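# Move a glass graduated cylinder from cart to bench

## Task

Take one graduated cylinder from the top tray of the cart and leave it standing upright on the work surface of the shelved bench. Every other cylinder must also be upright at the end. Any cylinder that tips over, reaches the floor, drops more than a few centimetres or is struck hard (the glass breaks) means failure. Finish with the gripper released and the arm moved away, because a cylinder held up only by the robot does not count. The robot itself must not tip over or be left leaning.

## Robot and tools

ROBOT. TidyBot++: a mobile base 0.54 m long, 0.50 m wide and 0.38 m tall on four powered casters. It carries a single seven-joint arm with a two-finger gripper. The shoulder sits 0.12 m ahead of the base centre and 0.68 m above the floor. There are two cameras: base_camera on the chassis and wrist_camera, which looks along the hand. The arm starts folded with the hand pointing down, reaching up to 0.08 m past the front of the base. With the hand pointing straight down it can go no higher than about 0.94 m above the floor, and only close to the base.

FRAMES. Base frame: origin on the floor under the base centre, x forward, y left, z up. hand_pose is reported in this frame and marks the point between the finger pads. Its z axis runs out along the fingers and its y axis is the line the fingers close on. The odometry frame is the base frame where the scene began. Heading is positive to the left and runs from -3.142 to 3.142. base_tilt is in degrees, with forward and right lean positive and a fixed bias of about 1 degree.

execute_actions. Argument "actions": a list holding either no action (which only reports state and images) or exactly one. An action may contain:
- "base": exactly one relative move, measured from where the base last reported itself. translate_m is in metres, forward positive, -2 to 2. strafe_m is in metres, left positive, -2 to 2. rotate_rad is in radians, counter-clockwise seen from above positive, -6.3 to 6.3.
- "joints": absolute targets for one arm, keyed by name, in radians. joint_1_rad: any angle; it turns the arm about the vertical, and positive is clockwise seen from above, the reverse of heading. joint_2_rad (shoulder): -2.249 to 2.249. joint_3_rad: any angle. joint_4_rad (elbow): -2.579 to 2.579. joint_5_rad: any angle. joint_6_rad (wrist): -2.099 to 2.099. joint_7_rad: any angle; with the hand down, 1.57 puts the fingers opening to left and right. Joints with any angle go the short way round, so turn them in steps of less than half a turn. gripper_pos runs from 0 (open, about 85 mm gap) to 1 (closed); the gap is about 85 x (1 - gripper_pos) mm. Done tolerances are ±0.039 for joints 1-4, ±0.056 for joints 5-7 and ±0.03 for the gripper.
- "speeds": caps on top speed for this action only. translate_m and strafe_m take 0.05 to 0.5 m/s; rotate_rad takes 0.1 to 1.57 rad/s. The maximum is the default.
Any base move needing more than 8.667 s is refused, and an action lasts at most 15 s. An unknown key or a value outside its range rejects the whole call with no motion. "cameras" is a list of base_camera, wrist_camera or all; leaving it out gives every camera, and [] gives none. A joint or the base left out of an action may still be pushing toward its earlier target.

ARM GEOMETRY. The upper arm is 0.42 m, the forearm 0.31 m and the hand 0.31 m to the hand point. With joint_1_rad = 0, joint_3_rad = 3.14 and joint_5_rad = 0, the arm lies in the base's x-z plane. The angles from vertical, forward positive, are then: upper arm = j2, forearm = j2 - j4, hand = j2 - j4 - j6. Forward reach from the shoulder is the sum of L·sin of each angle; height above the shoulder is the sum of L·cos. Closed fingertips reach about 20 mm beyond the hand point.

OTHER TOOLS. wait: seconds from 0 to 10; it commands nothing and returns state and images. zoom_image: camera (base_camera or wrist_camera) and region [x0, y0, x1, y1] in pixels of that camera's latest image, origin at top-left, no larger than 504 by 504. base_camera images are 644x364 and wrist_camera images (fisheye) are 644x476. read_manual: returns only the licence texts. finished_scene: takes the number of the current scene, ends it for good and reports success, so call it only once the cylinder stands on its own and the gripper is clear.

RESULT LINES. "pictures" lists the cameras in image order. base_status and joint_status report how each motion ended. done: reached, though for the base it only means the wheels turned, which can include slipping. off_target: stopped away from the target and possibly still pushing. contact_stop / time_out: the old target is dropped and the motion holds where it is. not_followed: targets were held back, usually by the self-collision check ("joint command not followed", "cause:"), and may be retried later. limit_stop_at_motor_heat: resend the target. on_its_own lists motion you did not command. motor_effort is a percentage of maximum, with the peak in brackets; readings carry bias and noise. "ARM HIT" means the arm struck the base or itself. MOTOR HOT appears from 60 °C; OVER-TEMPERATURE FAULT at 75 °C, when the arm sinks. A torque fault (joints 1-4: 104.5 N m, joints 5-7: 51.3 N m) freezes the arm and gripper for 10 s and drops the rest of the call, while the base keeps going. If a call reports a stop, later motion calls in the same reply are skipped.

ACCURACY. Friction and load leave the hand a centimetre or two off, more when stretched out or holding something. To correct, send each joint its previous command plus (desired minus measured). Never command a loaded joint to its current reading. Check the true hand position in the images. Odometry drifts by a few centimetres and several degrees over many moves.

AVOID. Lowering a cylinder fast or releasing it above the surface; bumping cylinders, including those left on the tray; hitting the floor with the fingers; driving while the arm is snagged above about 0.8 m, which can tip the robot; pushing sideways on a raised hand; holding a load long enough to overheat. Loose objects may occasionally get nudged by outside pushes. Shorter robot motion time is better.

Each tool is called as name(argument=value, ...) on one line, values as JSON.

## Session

execute_actions(actions=[])

Scene clock: 0.00 s.
base_odometry: x=+0.000 y=+0.000 heading=+0.000 (m, m, rad; odometry frame)
base_tilt: forward=-0.4 right=-0.1 (deg)
base_status: not commanded
joint_positions: joint_1_rad=-0.019 joint_2_rad=-0.321 joint_3_rad=+3.162 joint_4_rad=-2.537 joint_5_rad=-0.019 joint_6_rad=-0.874 joint_7_rad=+1.582 gripper_pos=+0.000
joint_status: not commanded
motor_effort: joint_1_rad=+0 joint_2_rad=-1 joint_3_rad=+0 joint_4_rad=+15 joint_5_rad=+0 joint_6_rad=+1 joint_7_rad=+0 (%)
hand_pose: x=+0.2536 y=+0.0066 z=+0.5812 quat_wxyz=(-0.011, +1.000, -0.001, +0.026) (m; base frame)
pictures: base_camera, wrist_camera
Images, in order (width x height): base_camera 644x364, wrist_camera 644x476.

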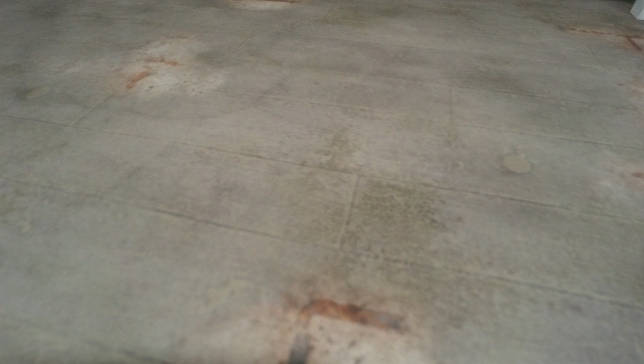

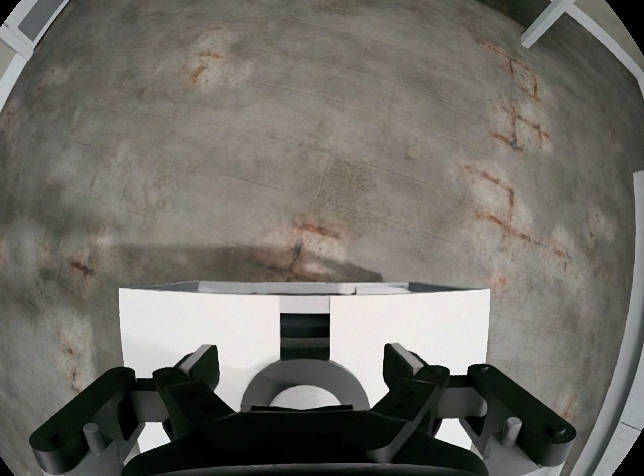

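execute_actions(actions=[{"joints":{"joint_1_rad":0,"joint_2_rad":-0.34,"joint_4_rad":-2.0,"joint_6_rad":-0.2}}], cameras=["wrist_camera"])

execute_actions(actions=[{"base":{"rotate_rad":2.1}}], cameras=["wrist_camera"])

execute_actions(actions=[{"base":{"rotate_rad":2.1}}], cameras=["wrist_camera"])

Scene clock: 1.97 s.
base_odometry: x=+0.000 y=+0.000 heading=+0.000 (m, m, rad; odometry frame)
base_tilt: forward=-0.4 right=-0.1 (deg)
base_status: not commanded
joint_positions: joint_1_rad=-0.017 joint_2_rad=-0.328 joint_3_rad=+3.162 joint_4_rad=-2.014 joint_5_rad=-0.019 joint_6_rad=-0.218 joint_7_rad=+1.582 gripper_pos=+0.000
joint_status: all done
motor_effort: joint_1_rad=+0(1) joint_2_rad=-8(7) joint_3_rad=+1(1) joint_4_rad=+24(24) joint_5_rad=+0(0) joint_6_rad=+9(10) joint_7_rad=+0(1) (%)
hand_pose: x=+0.5902 y=+0.0000 z=+0.9424 quat_wxyz=(-0.006, +0.815, -0.005, +0.580) (m; base frame)
pictures: wrist_camera
Images, in order (width x height): wrist_camera 644x476.

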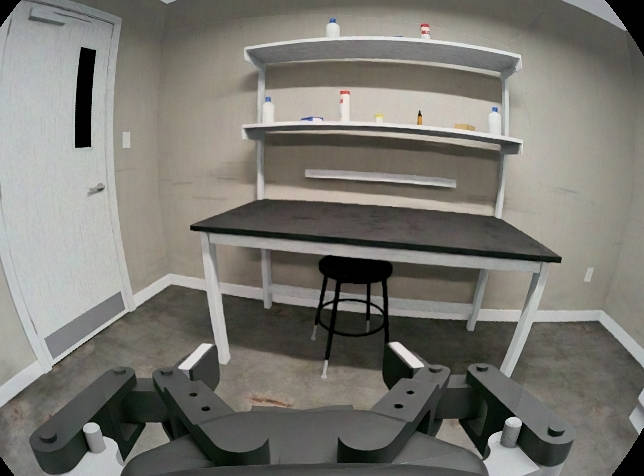

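Scene clock: 4.60 s.
base_odometry: x=+0.000 y=+0.000 heading=+2.099 (m, m, rad; odometry frame)
base_tilt: forward=-0.4 right=-0.1 (deg)
base_status: done
joint_positions: joint_1_rad=-0.010 joint_2_rad=-0.328 joint_3_rad=+3.162 joint_4_rad=-2.014 joint_5_rad=-0.019 joint_6_rad=-0.218 joint_7_rad=+1.582 gripper_pos=+0.000
joint_status: not commanded
motor_effort: joint_1_rad=+0(1) joint_2_rad=-8(10) joint_3_rad=+0(1) joint_4_rad=+24(24) joint_5_rad=+0(0) joint_6_rad=+9(9) joint_7_rad=+0(0) (%)
hand_pose: x=+0.5902 y=-0.0034 z=+0.9424 quat_wxyz=(-0.004, +0.815, -0.008, +0.580) (m; base frame)
pictures: wrist_camera
Images, in order (width x height): wrist_camera 644x476.

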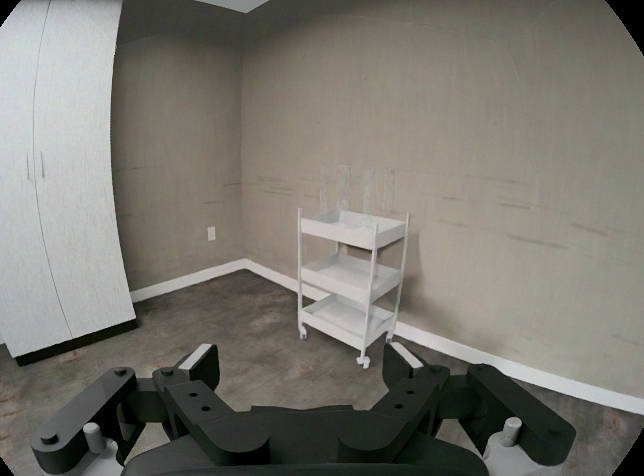

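Scene clock: 7.23 s.
base_odometry: x=+0.000 y=+0.000 heading=-2.084 (m, m, rad; odometry frame)
base_tilt: forward=-0.4 right=-0.1 (deg)
base_status: done
joint_positions: joint_1_rad=-0.008 joint_2_rad=-0.328 joint_3_rad=+3.162 joint_4_rad=-2.014 joint_5_rad=-0.019 joint_6_rad=-0.218 joint_7_rad=+1.582 gripper_pos=+0.000
joint_status: not commanded
motor_effort: joint_1_rad=+0(2) joint_2_rad=-8(10) joint_3_rad=+1(2) joint_4_rad=+24(24) joint_5_rad=+0(0) joint_6_rad=+9(9) joint_7_rad=+0(0) (%)
hand_pose: x=+0.5902 y=-0.0046 z=+0.9424 quat_wxyz=(-0.003, +0.815, -0.009, +0.580) (m; base frame)
pictures: wrist_camera
Images, in order (width x height): wrist_camera 644x476.

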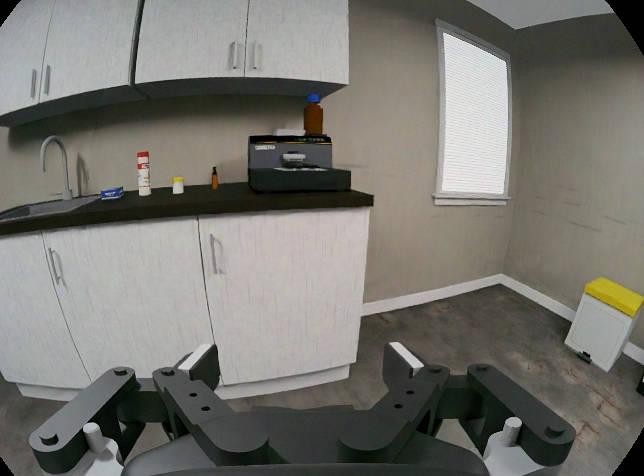

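execute_actions(actions=[{"base":{"rotate_rad":-2.2}}], cameras=[])

execute_actions(actions=[{"base":{"translate_m":0.25},"joints":{"joint_1_rad":0.005,"joint_2_rad":0.5,"joint_3_rad":3.14,"joint_4_rad":-1.65,"joint_5_rad":0,"joint_6_rad":0.6,"joint_7_rad":1.57}}])

Scene clock: 10.30 s.
base_odometry: x=+0.000 y=+0.000 heading=+1.999 (m, m, rad; odometry frame)
base_tilt: forward=-0.4 right=-0.1 (deg)
base_status: done
joint_positions: joint_1_rad=-0.006 joint_2_rad=-0.328 joint_3_rad=+3.160 joint_4_rad=-2.014 joint_5_rad=-0.019 joint_6_rad=-0.218 joint_7_rad=+1.582 gripper_pos=+0.000
joint_status: not commanded
motor_effort: joint_1_rad=-1(1) joint_2_rad=-8(10) joint_3_rad=+0(1) joint_4_rad=+24(23) joint_5_rad=+0(0) joint_6_rad=+9(9) joint_7_rad=+0(0) (%)
hand_pose: x=+0.5902 y=-0.0044 z=+0.9424 quat_wxyz=(-0.003, +0.815, -0.009, +0.580) (m; base frame)
pictures: none
No camera images: the call's "cameras" was empty. Leave "cameras" out to get every camera's image.

Scene clock: 12.43 s.
base_odometry: x=-0.104 y=+0.228 heading=+1.999 (m, m, rad; odometry frame)
base_tilt: forward=-0.4 right=-0.2 (deg)
base_status: done
joint_positions: joint_1_rad=-0.006 joint_2_rad=+0.494 joint_3_rad=+3.159 joint_4_rad=-1.671 joint_5_rad=-0.019 joint_6_rad=+0.576 joint_7_rad=+1.582 gripper_pos=+0.000
joint_status: all done
motor_effort: joint_1_rad=+0(1) joint_2_rad=-33(35) joint_3_rad=-1(0) joint_4_rad=+21(25) joint_5_rad=+0(0) joint_6_rad=+9(10) joint_7_rad=+0(0) (%)
hand_pose: x=+0.8904 y=-0.0077 z=+0.8705 quat_wxyz=(+0.008, +0.713, -0.006, +0.701) (m; base frame)
pictures: base_camera, wrist_camera
Images, in order (width x height): base_camera 644x364, wrist_camera 644x476.

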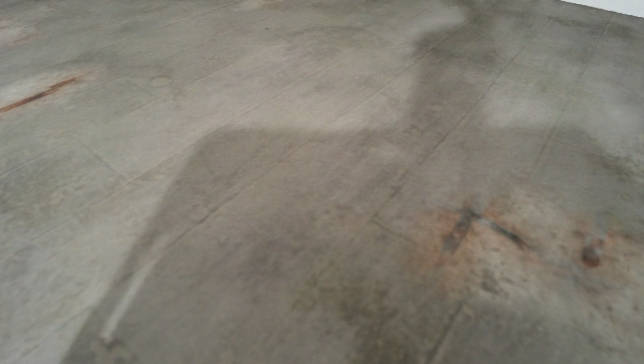

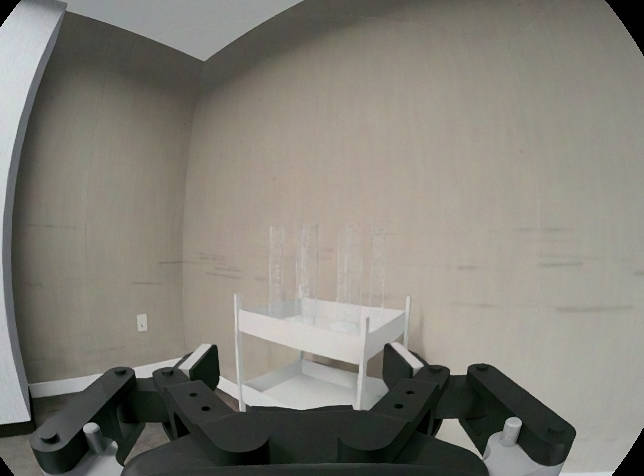

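execute_actions(actions=[{"base":{"translate_m":0.4},"speeds":{"translate_m":0.3}}], cameras=["wrist_camera"])

zoom_image(camera="wrist_camera", region=[180, 150, 480, 400])

Scene clock: 14.90 s.
base_odometry: x=-0.269 y=+0.592 heading=+1.998 (m, m, rad; odometry frame)
base_tilt: forward=-0.4 right=-0.1 (deg)
base_status: done
joint_positions: joint_1_rad=-0.006 joint_2_rad=+0.497 joint_3_rad=+3.158 joint_4_rad=-1.666 joint_5_rad=-0.019 joint_6_rad=+0.578 joint_7_rad=+1.582 gripper_pos=+0.000
joint_status: not commanded
motor_effort: joint_1_rad=+0(2) joint_2_rad=-34(36) joint_3_rad=-1(1) joint_4_rad=+21(22) joint_5_rad=+0(0) joint_6_rad=+9(10) joint_7_rad=+0(0) (%)
hand_pose: x=+0.8918 y=-0.0071 z=+0.8716 quat_wxyz=(+0.008, +0.712, -0.006, +0.702) (m; base frame)
pictures: wrist_camera
Images, in order (width x height): wrist_camera 644x476.

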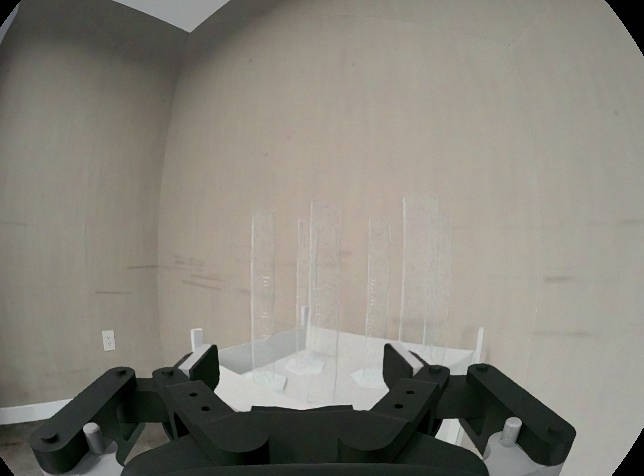

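Region (180, 150, 480, 400) of wrist_camera's 644x476 image, scaled by 1.680.

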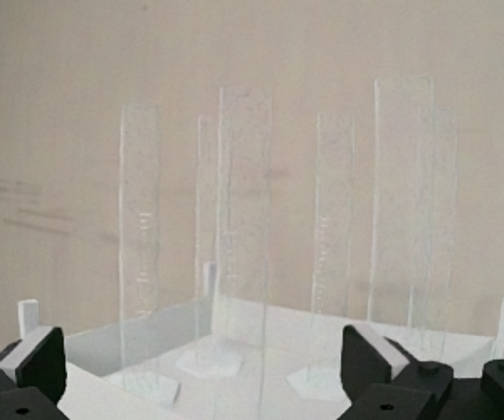

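execute_actions(actions=[{"base":{"strafe_m":-0.135},"speeds":{"strafe_m":0.15}}], cameras=[])

execute_actions(actions=[{"base":{"translate_m":0.1},"speeds":{"translate_m":0.12}}], cameras=["wrist_camera"])

Scene clock: 16.83 s.
base_odometry: x=-0.146 y=+0.648 heading=+1.998 (m, m, rad; odometry frame)
base_tilt: forward=-0.4 right=-0.1 (deg)
base_status: done
joint_positions: joint_1_rad=+0.003 joint_2_rad=+0.497 joint_3_rad=+3.151 joint_4_rad=-1.666 joint_5_rad=-0.019 joint_6_rad=+0.578 joint_7_rad=+1.582 gripper_pos=+0.000
joint_status: not commanded
motor_effort: joint_1_rad=-1(3) joint_2_rad=-33(34) joint_3_rad=-1(2) joint_4_rad=+21(22) joint_5_rad=+0(0) joint_6_rad=+9(9) joint_7_rad=+0(1) (%)
hand_pose: x=+0.8918 y=-0.0102 z=+0.8718 quat_wxyz=(+0.008, +0.712, -0.008, +0.702) (m; base frame)
pictures: none
No camera images: the call's "cameras" was empty. Leave "cameras" out to get every camera's image.

Scene clock: 18.27 s.
base_odometry: x=-0.188 y=+0.739 heading=+1.998 (m, m, rad; odometry frame)
base_tilt: forward=-0.4 right=-0.1 (deg)
base_status: done
joint_positions: joint_1_rad=+0.003 joint_2_rad=+0.498 joint_3_rad=+3.151 joint_4_rad=-1.665 joint_5_rad=-0.019 joint_6_rad=+0.579 joint_7_rad=+1.582 gripper_pos=+0.000
joint_status: not commanded
motor_effort: joint_1_rad=+0(1) joint_2_rad=-34(36) joint_3_rad=-1(1) joint_4_rad=+21(24) joint_5_rad=+0(0) joint_6_rad=+9(10) joint_7_rad=+0(1) (%)
hand_pose: x=+0.8921 y=-0.0102 z=+0.8721 quat_wxyz=(+0.008, +0.712, -0.008, +0.703) (m; base frame)
pictures: wrist_camera
Images, in order (width x height): wrist_camera 644x476.

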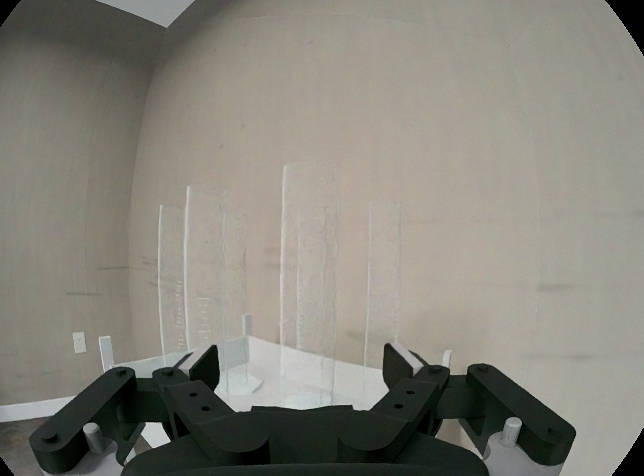

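execute_actions(actions=[{"base":{"translate_m":0.105},"speeds":{"translate_m":0.08}}], cameras=["wrist_camera"])

Scene clock: 20.33 s.
base_odometry: x=-0.231 y=+0.835 heading=+1.998 (m, m, rad; odometry frame)
base_tilt: forward=-0.4 right=-0.2 (deg)
base_status: done
joint_positions: joint_1_rad=+0.003 joint_2_rad=+0.499 joint_3_rad=+3.151 joint_4_rad=-1.664 joint_5_rad=-0.019 joint_6_rad=+0.579 joint_7_rad=+1.582 gripper_pos=+0.000
joint_status: not commanded
motor_effort: joint_1_rad=+0(3) joint_2_rad=-34(36) joint_3_rad=-1(2) joint_4_rad=+21(22) joint_5_rad=+0(1) joint_6_rad=+10(9) joint_7_rad=-1(0) (%)
hand_pose: x=+0.8923 y=-0.0102 z=+0.8717 quat_wxyz=(+0.008, +0.712, -0.008, +0.702) (m; base frame)
pictures: wrist_camera
Images, in order (width x height): wrist_camera 644x476.

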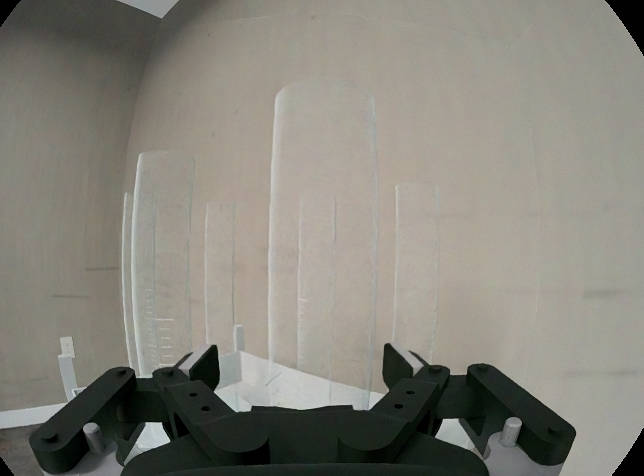

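Width ~100; in reach.

execute_actions(actions=[{"joints":{"gripper_pos":0.7}}], cameras=["wrist_camera"])

execute_actions(actions=[{"joints":{"joint_2_rad":0.45,"joint_4_rad":-1.52,"joint_6_rad":0.42}}], cameras=[])

execute_actions(actions=[{"joints":{"joint_2_rad":0.38,"joint_4_rad":-1.33,"joint_6_rad":0.16}}], cameras=[])

execute_actions(actions=[{"joints":{"joint_2_rad":0.28,"joint_4_rad":-1.13,"joint_6_rad":-0.12}}], cameras=["wrist_camera"])

Scene clock: 21.50 s.
base_odometry: x=-0.231 y=+0.835 heading=+1.998 (m, m, rad; odometry frame)
base_tilt: forward=-0.4 right=-0.1 (deg)
base_status: not commanded
joint_positions: joint_1_rad=+0.003 joint_2_rad=+0.499 joint_3_rad=+3.151 joint_4_rad=-1.664 joint_5_rad=-0.019 joint_6_rad=+0.579 joint_7_rad=+1.582 gripper_pos=+0.543
joint_status: gripper_pos off_target (ended at +0.543, target +0.700)
motor_effort: joint_1_rad=+0(1) joint_2_rad=-34(34) joint_3_rad=-1(1) joint_4_rad=+22(22) joint_5_rad=+0(1) joint_6_rad=+9(10) joint_7_rad=+0(0) (%)
hand_pose: x=+0.8923 y=-0.0102 z=+0.8717 quat_wxyz=(+0.008, +0.712, -0.008, +0.702) (m; base frame)
pictures: wrist_camera
Images, in order (width x height): wrist_camera 644x476.

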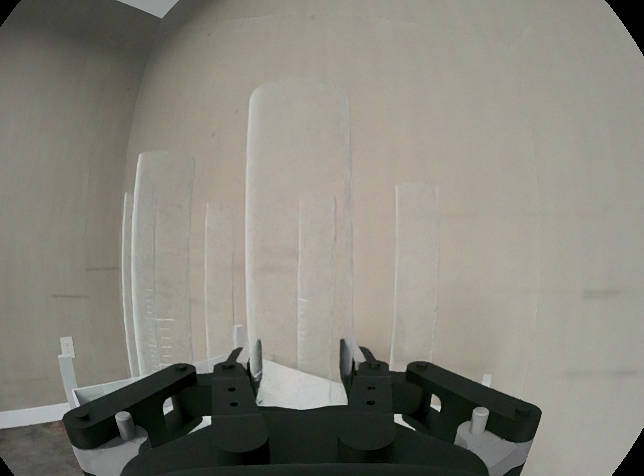

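Scene clock: 22.57 s.
base_odometry: x=-0.231 y=+0.835 heading=+1.998 (m, m, rad; odometry frame)
base_tilt: forward=-0.4 right=-0.1 (deg)
base_status: not commanded
joint_positions: joint_1_rad=+0.003 joint_2_rad=+0.469 joint_3_rad=+3.151 joint_4_rad=-1.546 joint_5_rad=-0.019 joint_6_rad=+0.432 joint_7_rad=+1.582 gripper_pos=+0.543
joint_status: all done
motor_effort: joint_1_rad=+0(0) joint_2_rad=-36(39) joint_3_rad=-1(1) joint_4_rad=+25(26) joint_5_rad=+0(1) joint_6_rad=+11(13) joint_7_rad=-1(0) (%)
hand_pose: x=+0.9042 y=-0.0095 z=+0.9184 quat_wxyz=(+0.006, +0.711, -0.008, +0.703) (m; base frame)
pictures: none
No camera images: the call's "cameras" was empty. Leave "cameras" out to get every camera's image.

Scene clock: 23.80 s.
base_odometry: x=-0.231 y=+0.835 heading=+1.998 (m, m, rad; odometry frame)
base_tilt: forward=-0.4 right=-0.1 (deg)
base_status: not commanded
joint_positions: joint_1_rad=+0.003 joint_2_rad=+0.392 joint_3_rad=+3.151 joint_4_rad=-1.353 joint_5_rad=-0.019 joint_6_rad=+0.173 joint_7_rad=+1.582 gripper_pos=+0.543
joint_status: all done
motor_effort: joint_1_rad=+0(0) joint_2_rad=-36(40) joint_3_rad=-1(1) joint_4_rad=+27(27) joint_5_rad=+0(0) joint_6_rad=+11(11) joint_7_rad=+0(0) (%)
hand_pose: x=+0.9008 y=-0.0080 z=+1.0155 quat_wxyz=(+0.004, +0.708, -0.007, +0.706) (m; base frame)
pictures: none
No camera images: the call's "cameras" was empty. Leave "cameras" out to get every camera's image.

Scene clock: 25.33 s.
base_odometry: x=-0.231 y=+0.835 heading=+1.998 (m, m, rad; odometry frame)
base_tilt: forward=-0.4 right=-0.1 (deg)
base_status: not commanded
joint_positions: joint_1_rad=+0.003 joint_2_rad=+0.289 joint_3_rad=+3.151 joint_4_rad=-1.150 joint_5_rad=-0.019 joint_6_rad=-0.108 joint_7_rad=+1.582 gripper_pos=+0.543
joint_status: all done
motor_effort: joint_1_rad=+0(0) joint_2_rad=-32(38) joint_3_rad=-1(1) joint_4_rad=+27(29) joint_5_rad=+0(0) joint_6_rad=+11(12) joint_7_rad=+0(1) (%)
hand_pose: x=+0.8620 y=-0.0061 z=+1.1332 quat_wxyz=(+0.002, +0.699, -0.006, +0.715) (m; base frame)
pictures: wrist_camera
Images, in order (width x height): wrist_camera 644x476.

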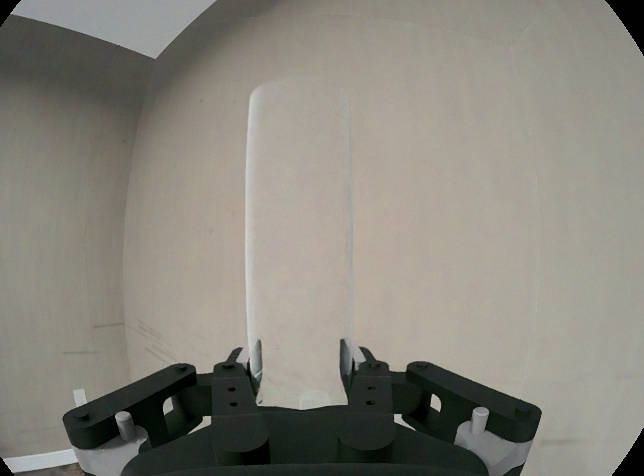

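execute_actions(actions=[{"base":{"translate_m":-0.9},"joints":{"joint_2_rad":0.24,"joint_4_rad":-1.03,"joint_6_rad":-0.27},"speeds":{"translate_m":0.3}}], cameras=[])

execute_actions(actions=[{"base":{"rotate_rad":-2.1},"speeds":{"rotate_rad":0.6}}])

Scene clock: 29.57 s.
base_odometry: x=+0.142 y=+0.016 heading=+1.998 (m, m, rad; odometry frame)
base_tilt: forward=-0.4 right=-0.1 (deg)
base_status: done
joint_positions: joint_1_rad=+0.004 joint_2_rad=+0.251 joint_3_rad=+3.150 joint_4_rad=-1.058 joint_5_rad=-0.018 joint_6_rad=-0.262 joint_7_rad=+1.582 gripper_pos=+0.543
joint_status: all done
motor_effort: joint_1_rad=+0(4) joint_2_rad=-30(36) joint_3_rad=-1(2) joint_4_rad=+27(28) joint_5_rad=+0(0) joint_6_rad=+11(11) joint_7_rad=+0(0) (%)
hand_pose: x=+0.8385 y=-0.0048 z=+1.1711 quat_wxyz=(+0.001, +0.707, -0.004, +0.707) (m; base frame)
pictures: none
No camera images: the call's "cameras" was empty. Leave "cameras" out to get every camera's image.

Scene clock: 33.93 s.
base_odometry: x=+0.142 y=+0.016 heading=-0.102 (m, m, rad; odometry frame)
base_tilt: forward=-0.4 right=-0.1 (deg)
base_status: done
joint_positions: joint_1_rad=+0.009 joint_2_rad=+0.251 joint_3_rad=+3.143 joint_4_rad=-1.058 joint_5_rad=-0.018 joint_6_rad=-0.262 joint_7_rad=+1.582 gripper_pos=+0.543
joint_status: not commanded
motor_effort: joint_1_rad=+0(5) joint_2_rad=-30(32) joint_3_rad=+0(3) joint_4_rad=+27(27) joint_5_rad=+0(0) joint_6_rad=+11(11) joint_7_rad=+0(0) (%)
hand_pose: x=+0.8384 y=-0.0042 z=+1.1711 quat_wxyz=(-0.001, +0.707, -0.004, +0.707) (m; base frame)
pictures: base_camera, wrist_camera
Images, in order (width x height): base_camera 644x364, wrist_camera 644x476.

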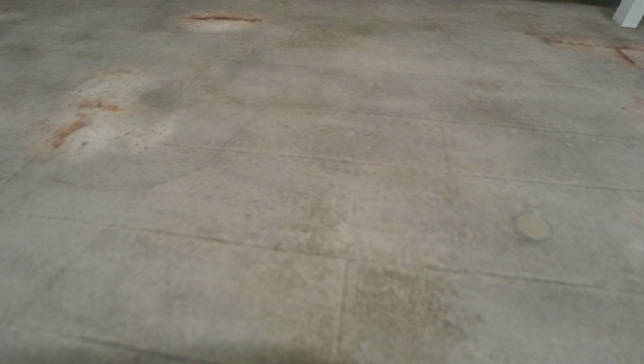

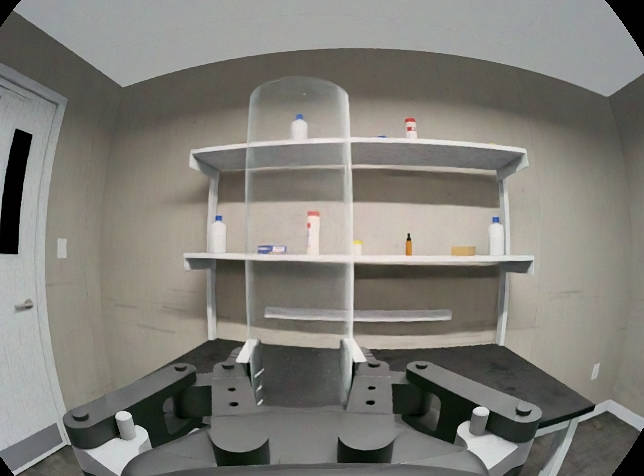

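execute_actions(actions=[{"base":{"translate_m":0.4},"speeds":{"translate_m":0.2}}])

Scene clock: 36.83 s.
base_odometry: x=+0.540 y=-0.025 heading=-0.103 (m, m, rad; odometry frame)
base_tilt: forward=-0.4 right=-0.1 (deg)
base_status: done
joint_positions: joint_1_rad=+0.009 joint_2_rad=+0.255 joint_3_rad=+3.143 joint_4_rad=-1.057 joint_5_rad=-0.018 joint_6_rad=-0.263 joint_7_rad=+1.582 gripper_pos=+0.543
joint_status: not commanded
motor_effort: joint_1_rad=+0(1) joint_2_rad=-30(33) joint_3_rad=+0(1) joint_4_rad=+26(28) joint_5_rad=+0(0) joint_6_rad=+11(12) joint_7_rad=+0(0) (%)
hand_pose: x=+0.8403 y=-0.0042 z=+1.1683 quat_wxyz=(-0.001, +0.708, -0.004, +0.706) (m; base frame)
pictures: base_camera, wrist_camera
Images, in order (width x height): base_camera 644x364, wrist_camera 644x476.

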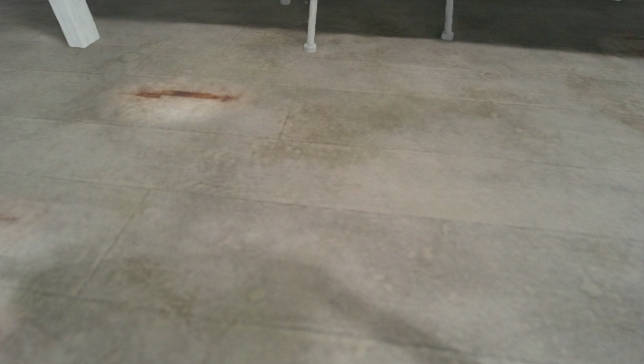

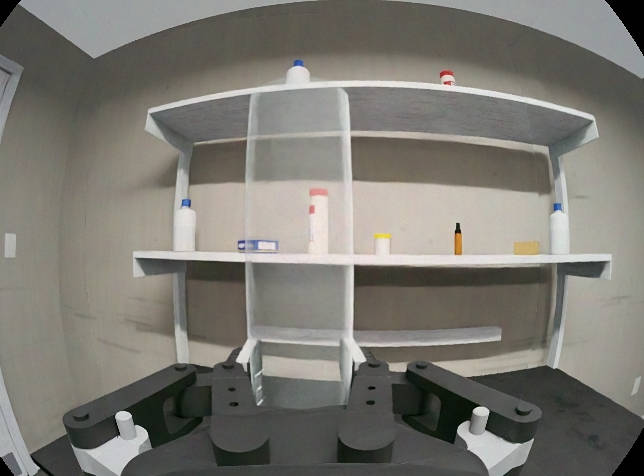

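execute_actions(actions=[{"base":{"translate_m":0.26},"speeds":{"translate_m":0.15}}], cameras=[])

execute_actions(actions=[{"joints":{"joint_2_rad":0.26,"joint_4_rad":-1.165,"joint_6_rad":-0.11}}])

Scene clock: 39.53 s.
base_odometry: x=+0.798 y=-0.052 heading=-0.104 (m, m, rad; odometry frame)
base_tilt: forward=-0.4 right=-0.2 (deg)
base_status: done
joint_positions: joint_1_rad=+0.009 joint_2_rad=+0.256 joint_3_rad=+3.143 joint_4_rad=-1.056 joint_5_rad=-0.018 joint_6_rad=-0.263 joint_7_rad=+1.582 gripper_pos=+0.543
joint_status: not commanded
motor_effort: joint_1_rad=+0(2) joint_2_rad=-29(33) joint_3_rad=+0(1) joint_4_rad=+26(27) joint_5_rad=+0(0) joint_6_rad=+10(12) joint_7_rad=-1(1) (%)
hand_pose: x=+0.8408 y=-0.0042 z=+1.1676 quat_wxyz=(-0.001, +0.709, -0.004, +0.705) (m; base frame)
pictures: none
No camera images: the call's "cameras" was empty. Leave "cameras" out to get every camera's image.

Scene clock: 40.60 s.
base_odometry: x=+0.798 y=-0.052 heading=-0.104 (m, m, rad; odometry frame)
base_tilt: forward=-0.4 right=-0.1 (deg)
base_status: not commanded
joint_positions: joint_1_rad=+0.009 joint_2_rad=+0.271 joint_3_rad=+3.143 joint_4_rad=-1.165 joint_5_rad=-0.018 joint_6_rad=-0.148 joint_7_rad=+1.582 gripper_pos=+0.543
joint_status: all done
motor_effort: joint_1_rad=+0(0) joint_2_rad=-32(33) joint_3_rad=+0(0) joint_4_rad=+27(27) joint_5_rad=+0(0) joint_6_rad=+11(12) joint_7_rad=+0(0) (%)
hand_pose: x=+0.8542 y=-0.0049 z=+1.1257 quat_wxyz=(+0.000, +0.712, -0.005, +0.703) (m; base frame)
pictures: base_camera, wrist_camera
Images, in order (width x height): base_camera 644x364, wrist_camera 644x476.

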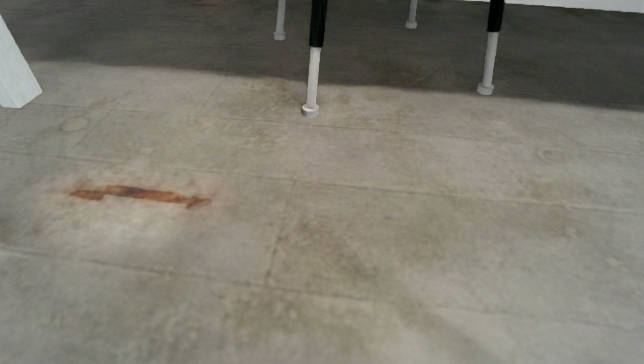

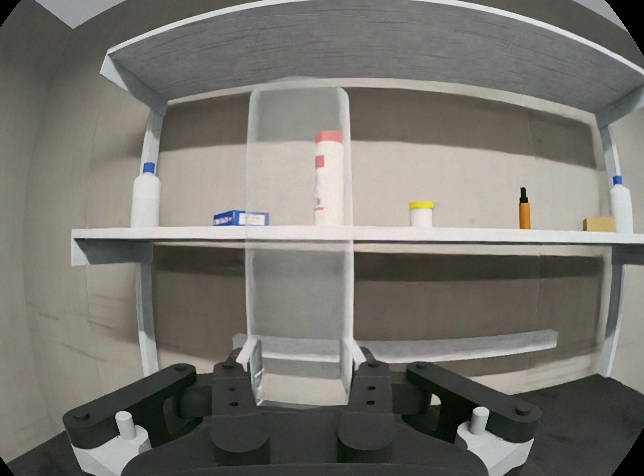

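execute_actions(actions=[{"joints":{"joint_2_rad":0.28,"joint_4_rad":-1.22,"joint_6_rad":-0.035}}], cameras=[])

execute_actions(actions=[{"joints":{"joint_2_rad":0.29,"joint_4_rad":-1.27,"joint_6_rad":0.03}}], cameras=["wrist_camera"])

Scene clock: 42.27 s.
base_odometry: x=+0.798 y=-0.052 heading=-0.104 (m, m, rad; odometry frame)
base_tilt: forward=-0.4 right=-0.1 (deg)
base_status: not commanded
joint_positions: joint_1_rad=+0.009 joint_2_rad=+0.287 joint_3_rad=+3.143 joint_4_rad=-1.216 joint_5_rad=-0.018 joint_6_rad=-0.070 joint_7_rad=+1.582 gripper_pos=+0.543
joint_status: all done
motor_effort: joint_1_rad=+0(0) joint_2_rad=-31(33) joint_3_rad=-1(1) joint_4_rad=+27(29) joint_5_rad=+0(0) joint_6_rad=+11(9) joint_7_rad=+0(0) (%)
hand_pose: x=+0.8629 y=-0.0055 z=+1.1061 quat_wxyz=(+0.000, +0.708, -0.006, +0.706) (m; base frame)
pictures: none
No camera images: the call's "cameras" was empty. Leave "cameras" out to get every camera's image.

Scene clock: 43.13 s.
base_odometry: x=+0.798 y=-0.052 heading=-0.104 (m, m, rad; odometry frame)
base_tilt: forward=-0.4 right=-0.1 (deg)
base_status: not commanded
joint_positions: joint_1_rad=+0.009 joint_2_rad=+0.296 joint_3_rad=+3.143 joint_4_rad=-1.267 joint_5_rad=-0.018 joint_6_rad=-0.006 joint_7_rad=+1.582 gripper_pos=+0.543
joint_status: all done
motor_effort: joint_1_rad=+0(0) joint_2_rad=-32(33) joint_3_rad=+0(0) joint_4_rad=+27(28) joint_5_rad=+0(0) joint_6_rad=+11(12) joint_7_rad=-1(0) (%)
hand_pose: x=+0.8673 y=-0.0059 z=+1.0876 quat_wxyz=(+0.001, +0.706, -0.006, +0.708) (m; base frame)
pictures: wrist_camera
Images, in order (width x height): wrist_camera 644x476.

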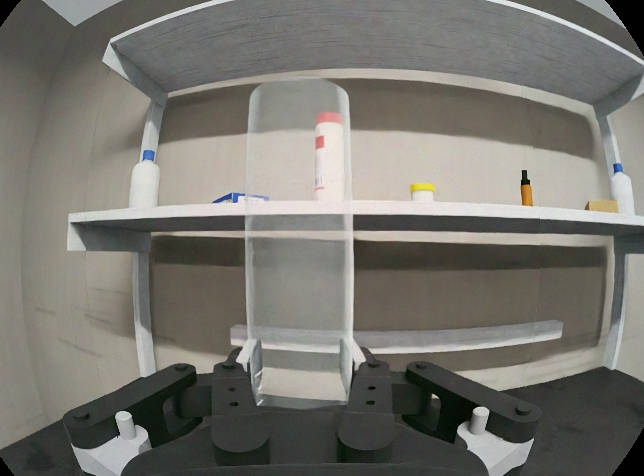

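execute_actions(actions=[{"joints":{"joint_2_rad":0.30,"joint_4_rad":-1.325,"joint_6_rad":0.085}}], cameras=[])

Scene clock: 44.07 s.
base_odometry: x=+0.798 y=-0.052 heading=-0.104 (m, m, rad; odometry frame)
base_tilt: forward=-0.4 right=-0.1 (deg)
base_status: not commanded
joint_positions: joint_1_rad=+0.009 joint_2_rad=+0.307 joint_3_rad=+3.143 joint_4_rad=-1.322 joint_5_rad=-0.018 joint_6_rad=+0.048 joint_7_rad=+1.582 gripper_pos=+0.543
joint_status: all done
motor_effort: joint_1_rad=+0(0) joint_2_rad=-32(33) joint_3_rad=+0(1) joint_4_rad=+27(28) joint_5_rad=+0(0) joint_6_rad=+11(13) joint_7_rad=+0(1) (%)
hand_pose: x=+0.8712 y=-0.0062 z=+1.0614 quat_wxyz=(+0.001, +0.711, -0.006, +0.704) (m; base frame)
pictures: none
No camera images: the call's "cameras" was empty. Leave "cameras" out to get every camera's image.

execute_actions(actions=[{"joints":{"joint_2_rad":0.30,"joint_4_rad":-1.38,"joint_6_rad":0.16}}])

Scene clock: 44.90 s.
base_odometry: x=+0.798 y=-0.052 heading=-0.104 (m, m, rad; odometry frame)
base_tilt: forward=-0.4 right=-0.1 (deg)
base_status: not commanded
joint_positions: joint_1_rad=+0.009 joint_2_rad=+0.309 joint_3_rad=+3.143 joint_4_rad=-1.378 joint_5_rad=-0.018 joint_6_rad=+0.124 joint_7_rad=+1.582 gripper_pos=+0.543
joint_status: all done
motor_effort: joint_1_rad=+0(0) joint_2_rad=-32(34) joint_3_rad=-1(1) joint_4_rad=+27(28) joint_5_rad=+0(0) joint_6_rad=+12(11) joint_7_rad=+0(0) (%)
hand_pose: x=+0.8706 y=-0.0067 z=+1.0483 quat_wxyz=(+0.002, +0.705, -0.007, +0.710) (m; base frame)
pictures: base_camera, wrist_camera
Images, in order (width x height): base_camera 644x364, wrist_camera 644x476.

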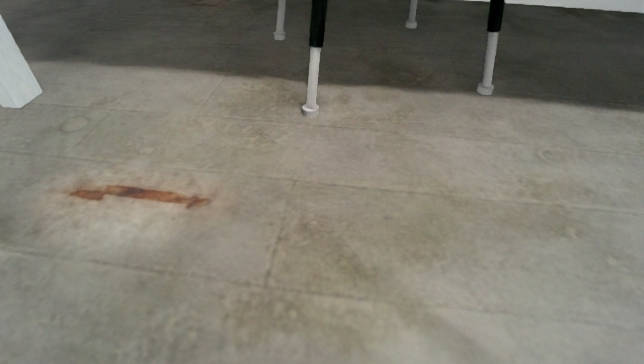

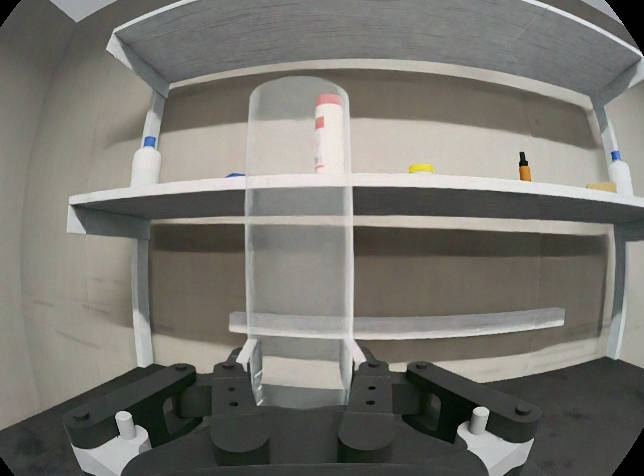

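execute_actions(actions=[{"joints":{"joint_2_rad":0.31,"joint_4_rad":-1.43,"joint_6_rad":0.22}}], cameras=["wrist_camera"])

Scene clock: 46.00 s.
base_odometry: x=+0.798 y=-0.052 heading=-0.104 (m, m, rad; odometry frame)
base_tilt: forward=-0.4 right=-0.1 (deg)
base_status: not commanded
joint_positions: joint_1_rad=+0.009 joint_2_rad=+0.316 joint_3_rad=+3.143 joint_4_rad=-1.427 joint_5_rad=-0.018 joint_6_rad=+0.184 joint_7_rad=+1.582 gripper_pos=+0.543
joint_status: all done
motor_effort: joint_1_rad=-1(0) joint_2_rad=-33(34) joint_3_rad=-2(1) joint_4_rad=+27(28) joint_5_rad=+0(0) joint_6_rad=+11(12) joint_7_rad=-1(0) (%)
hand_pose: x=+0.8706 y=-0.0070 z=+1.0313 quat_wxyz=(+0.002, +0.703, -0.007, +0.711) (m; base frame)
pictures: wrist_camera
Images, in order (width x height): wrist_camera 644x476.

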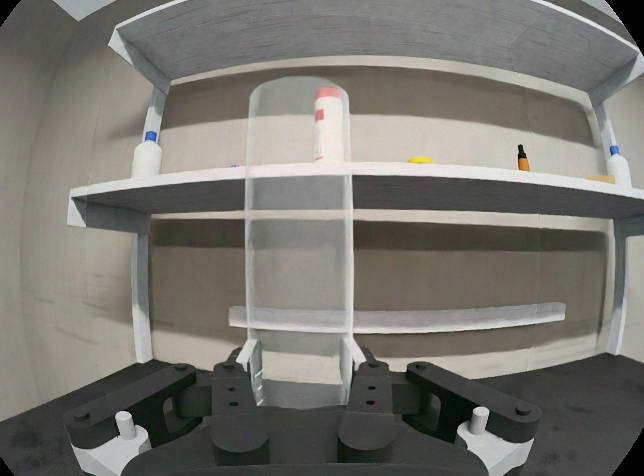

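execute_actions(actions=[{"joints":{"joint_2_rad":0.32,"joint_4_rad":-1.475,"joint_6_rad":0.265}}], cameras=["wrist_camera"])

Scene clock: 46.93 s.
base_odometry: x=+0.798 y=-0.052 heading=-0.104 (m, m, rad; odometry frame)
base_tilt: forward=-0.4 right=-0.1 (deg)
base_status: not commanded
joint_positions: joint_1_rad=+0.009 joint_2_rad=+0.325 joint_3_rad=+3.143 joint_4_rad=-1.472 joint_5_rad=-0.018 joint_6_rad=+0.229 joint_7_rad=+1.582 gripper_pos=+0.543
joint_status: all done
motor_effort: joint_1_rad=+0(0) joint_2_rad=-33(33) joint_3_rad=-1(0) joint_4_rad=+26(27) joint_5_rad=+0(0) joint_6_rad=+11(11) joint_7_rad=+0(0) (%)
hand_pose: x=+0.8710 y=-0.0073 z=+1.0107 quat_wxyz=(+0.003, +0.706, -0.007, +0.708) (m; base frame)
pictures: wrist_camera
Images, in order (width x height): wrist_camera 644x476.

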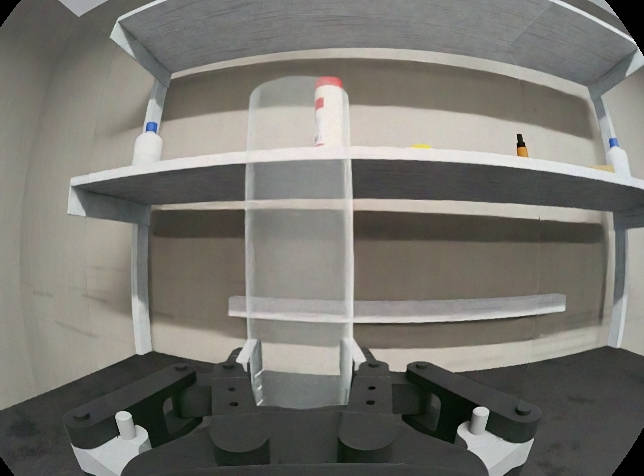

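execute_actions(actions=[{"joints":{"joint_2_rad":0.325,"joint_4_rad":-1.515,"joint_6_rad":0.31}}], cameras=[])

Scene clock: 47.80 s.
base_odometry: x=+0.798 y=-0.052 heading=-0.104 (m, m, rad; odometry frame)
base_tilt: forward=-0.4 right=-0.1 (deg)
base_status: not commanded
joint_positions: joint_1_rad=+0.009 joint_2_rad=+0.330 joint_3_rad=+3.143 joint_4_rad=-1.512 joint_5_rad=-0.018 joint_6_rad=+0.274 joint_7_rad=+1.582 gripper_pos=+0.543
joint_status: all done
motor_effort: joint_1_rad=+0(0) joint_2_rad=-33(34) joint_3_rad=-1(0) joint_4_rad=+26(28) joint_5_rad=+0(0) joint_6_rad=+11(13) joint_7_rad=-1(0) (%)
hand_pose: x=+0.8694 y=-0.0075 z=+0.9965 quat_wxyz=(+0.003, +0.706, -0.008, +0.708) (m; base frame)
pictures: none
No camera images: the call's "cameras" was empty. Leave "cameras" out to get every camera's image.

execute_actions(actions=[{"joints":{"joint_2_rad":0.335,"joint_4_rad":-1.555,"joint_6_rad":0.36}}], cameras=["wrist_camera"])

Scene clock: 48.73 s.
base_odometry: x=+0.798 y=-0.052 heading=-0.104 (m, m, rad; odometry frame)
base_tilt: forward=-0.4 right=-0.1 (deg)
base_status: not commanded
joint_positions: joint_1_rad=+0.009 joint_2_rad=+0.338 joint_3_rad=+3.143 joint_4_rad=-1.552 joint_5_rad=-0.018 joint_6_rad=+0.324 joint_7_rad=+1.582 gripper_pos=+0.543
joint_status: all done
motor_effort: joint_1_rad=+0(0) joint_2_rad=-33(33) joint_3_rad=+0(0) joint_4_rad=+26(26) joint_5_rad=+0(0) joint_6_rad=+11(11) joint_7_rad=+0(0) (%)
hand_pose: x=+0.8684 y=-0.0078 z=+0.9815 quat_wxyz=(+0.003, +0.705, -0.008, +0.709) (m; base frame)
pictures: wrist_camera
Images, in order (width x height): wrist_camera 644x476.

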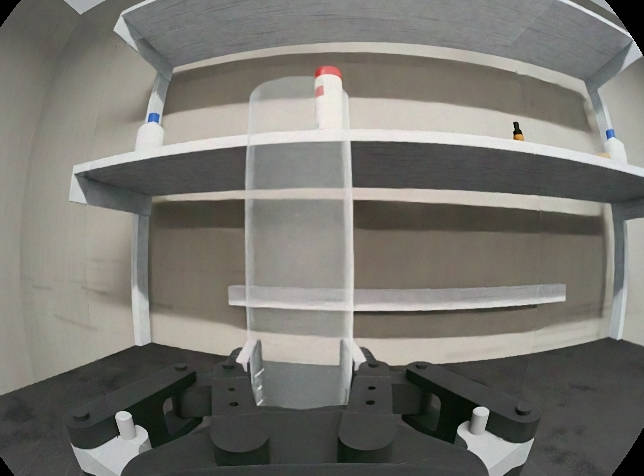

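execute_actions(actions=[{"joints":{"joint_2_rad":0.345,"joint_4_rad":-1.595,"joint_6_rad":0.41}}], cameras=["wrist_camera"])

Scene clock: 49.50 s.
base_odometry: x=+0.798 y=-0.052 heading=-0.104 (m, m, rad; odometry frame)
base_tilt: forward=-0.4 right=-0.2 (deg)
base_status: not commanded
joint_positions: joint_1_rad=+0.009 joint_2_rad=+0.342 joint_3_rad=+3.143 joint_4_rad=-1.589 joint_5_rad=-0.018 joint_6_rad=+0.379 joint_7_rad=+1.582 gripper_pos=+0.543
joint_status: all done
motor_effort: joint_1_rad=+0(0) joint_2_rad=-32(34) joint_3_rad=-1(1) joint_4_rad=+25(26) joint_5_rad=+0(0) joint_6_rad=+10(10) joint_7_rad=+0(0) (%)
hand_pose: x=+0.8656 y=-0.0080 z=+0.9730 quat_wxyz=(+0.004, +0.701, -0.008, +0.714) (m; base frame)
pictures: wrist_camera
Images, in order (width x height): wrist_camera 644x476.

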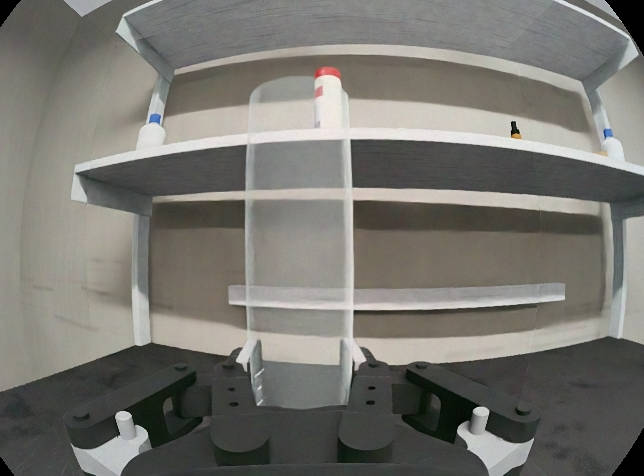

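execute_actions(actions=[{"joints":{"joint_2_rad":0.355,"joint_4_rad":-1.63,"joint_6_rad":0.42}}], cameras=[])

Scene clock: 50.30 s.
base_odometry: x=+0.798 y=-0.052 heading=-0.104 (m, m, rad; odometry frame)
base_tilt: forward=-0.4 right=-0.1 (deg)
base_status: not commanded
joint_positions: joint_1_rad=+0.009 joint_2_rad=+0.342 joint_3_rad=+3.143 joint_4_rad=-1.602 joint_5_rad=-0.018 joint_6_rad=+0.404 joint_7_rad=+1.582 gripper_pos=+0.543
joint_status: all done
motor_effort: joint_1_rad=+0(0) joint_2_rad=-28(32) joint_3_rad=+0(0) joint_4_rad=+22(25) joint_5_rad=+1(0) joint_6_rad=+8(10) joint_7_rad=+0(0) (%)
hand_pose: x=+0.8640 y=-0.0082 z=+0.9731 quat_wxyz=(+0.004, +0.696, -0.008, +0.718) (m; base frame)
pictures: none
No camera images: the call's "cameras" was empty. Leave "cameras" out to get every camera's image.

Contact confirmed.

execute_actions(actions=[{"joints":{"gripper_pos":0}}], cameras=["wrist_camera"])

execute_actions(actions=[{"base":{"translate_m":-0.5},"speeds":{"translate_m":0.25}}], cameras=["wrist_camera"])

Scene clock: 51.40 s.
base_odometry: x=+0.798 y=-0.052 heading=-0.104 (m, m, rad; odometry frame)
base_tilt: forward=-0.4 right=-0.1 (deg)
base_status: not commanded
joint_positions: joint_1_rad=+0.009 joint_2_rad=+0.346 joint_3_rad=+3.143 joint_4_rad=-1.611 joint_5_rad=-0.018 joint_6_rad=+0.404 joint_7_rad=+1.582 gripper_pos=+0.000
joint_status: all done
motor_effort: joint_1_rad=-1(1) joint_2_rad=-30(31) joint_3_rad=+0(1) joint_4_rad=+23(23) joint_5_rad=+0(1) joint_6_rad=+9(9) joint_7_rad=+0(0) (%)
hand_pose: x=+0.8639 y=-0.0082 z=+0.9649 quat_wxyz=(+0.004, +0.701, -0.008, +0.713) (m; base frame)
pictures: wrist_camera
Images, in order (width x height): wrist_camera 644x476.

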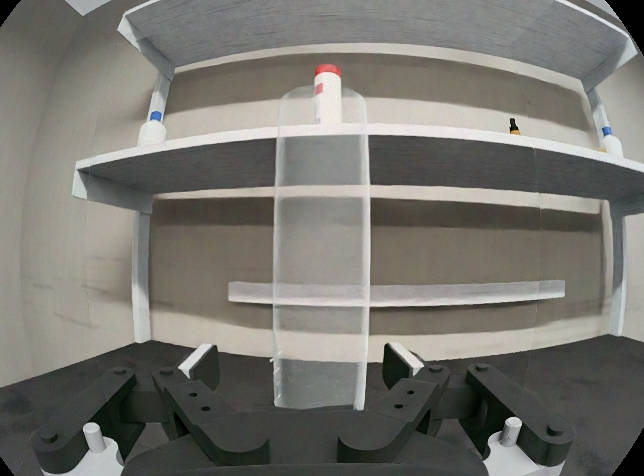

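Scene clock: 54.27 s.
base_odometry: x=+0.301 y=+0.000 heading=-0.105 (m, m, rad; odometry frame)
base_tilt: forward=-0.4 right=-0.2 (deg)
base_status: done
joint_positions: joint_1_rad=+0.008 joint_2_rad=+0.352 joint_3_rad=+3.143 joint_4_rad=-1.614 joint_5_rad=-0.018 joint_6_rad=+0.404 joint_7_rad=+1.582 gripper_pos=+0.000
joint_status: not commanded
motor_effort: joint_1_rad=+0(2) joint_2_rad=-30(33) joint_3_rad=-1(2) joint_4_rad=+22(24) joint_5_rad=+0(0) joint_6_rad=+10(10) joint_7_rad=+0(0) (%)
hand_pose: x=+0.8653 y=-0.0081 z=+0.9585 quat_wxyz=(+0.004, +0.704, -0.008, +0.710) (m; base frame)
pictures: wrist_camera
Images, in order (width x height): wrist_camera 644x476.

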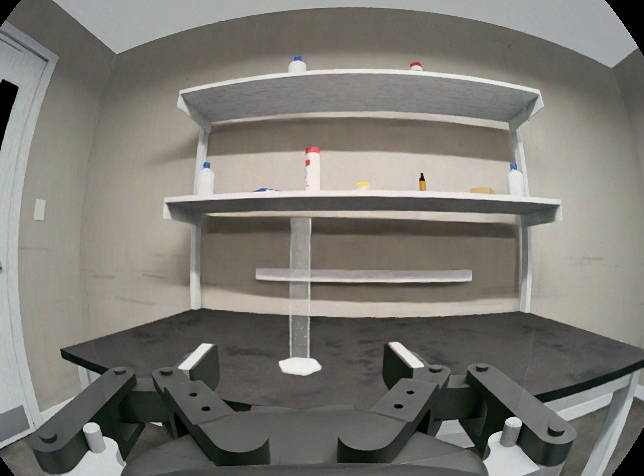

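finished_scene(scene=2)

The scene is finished: the task was done.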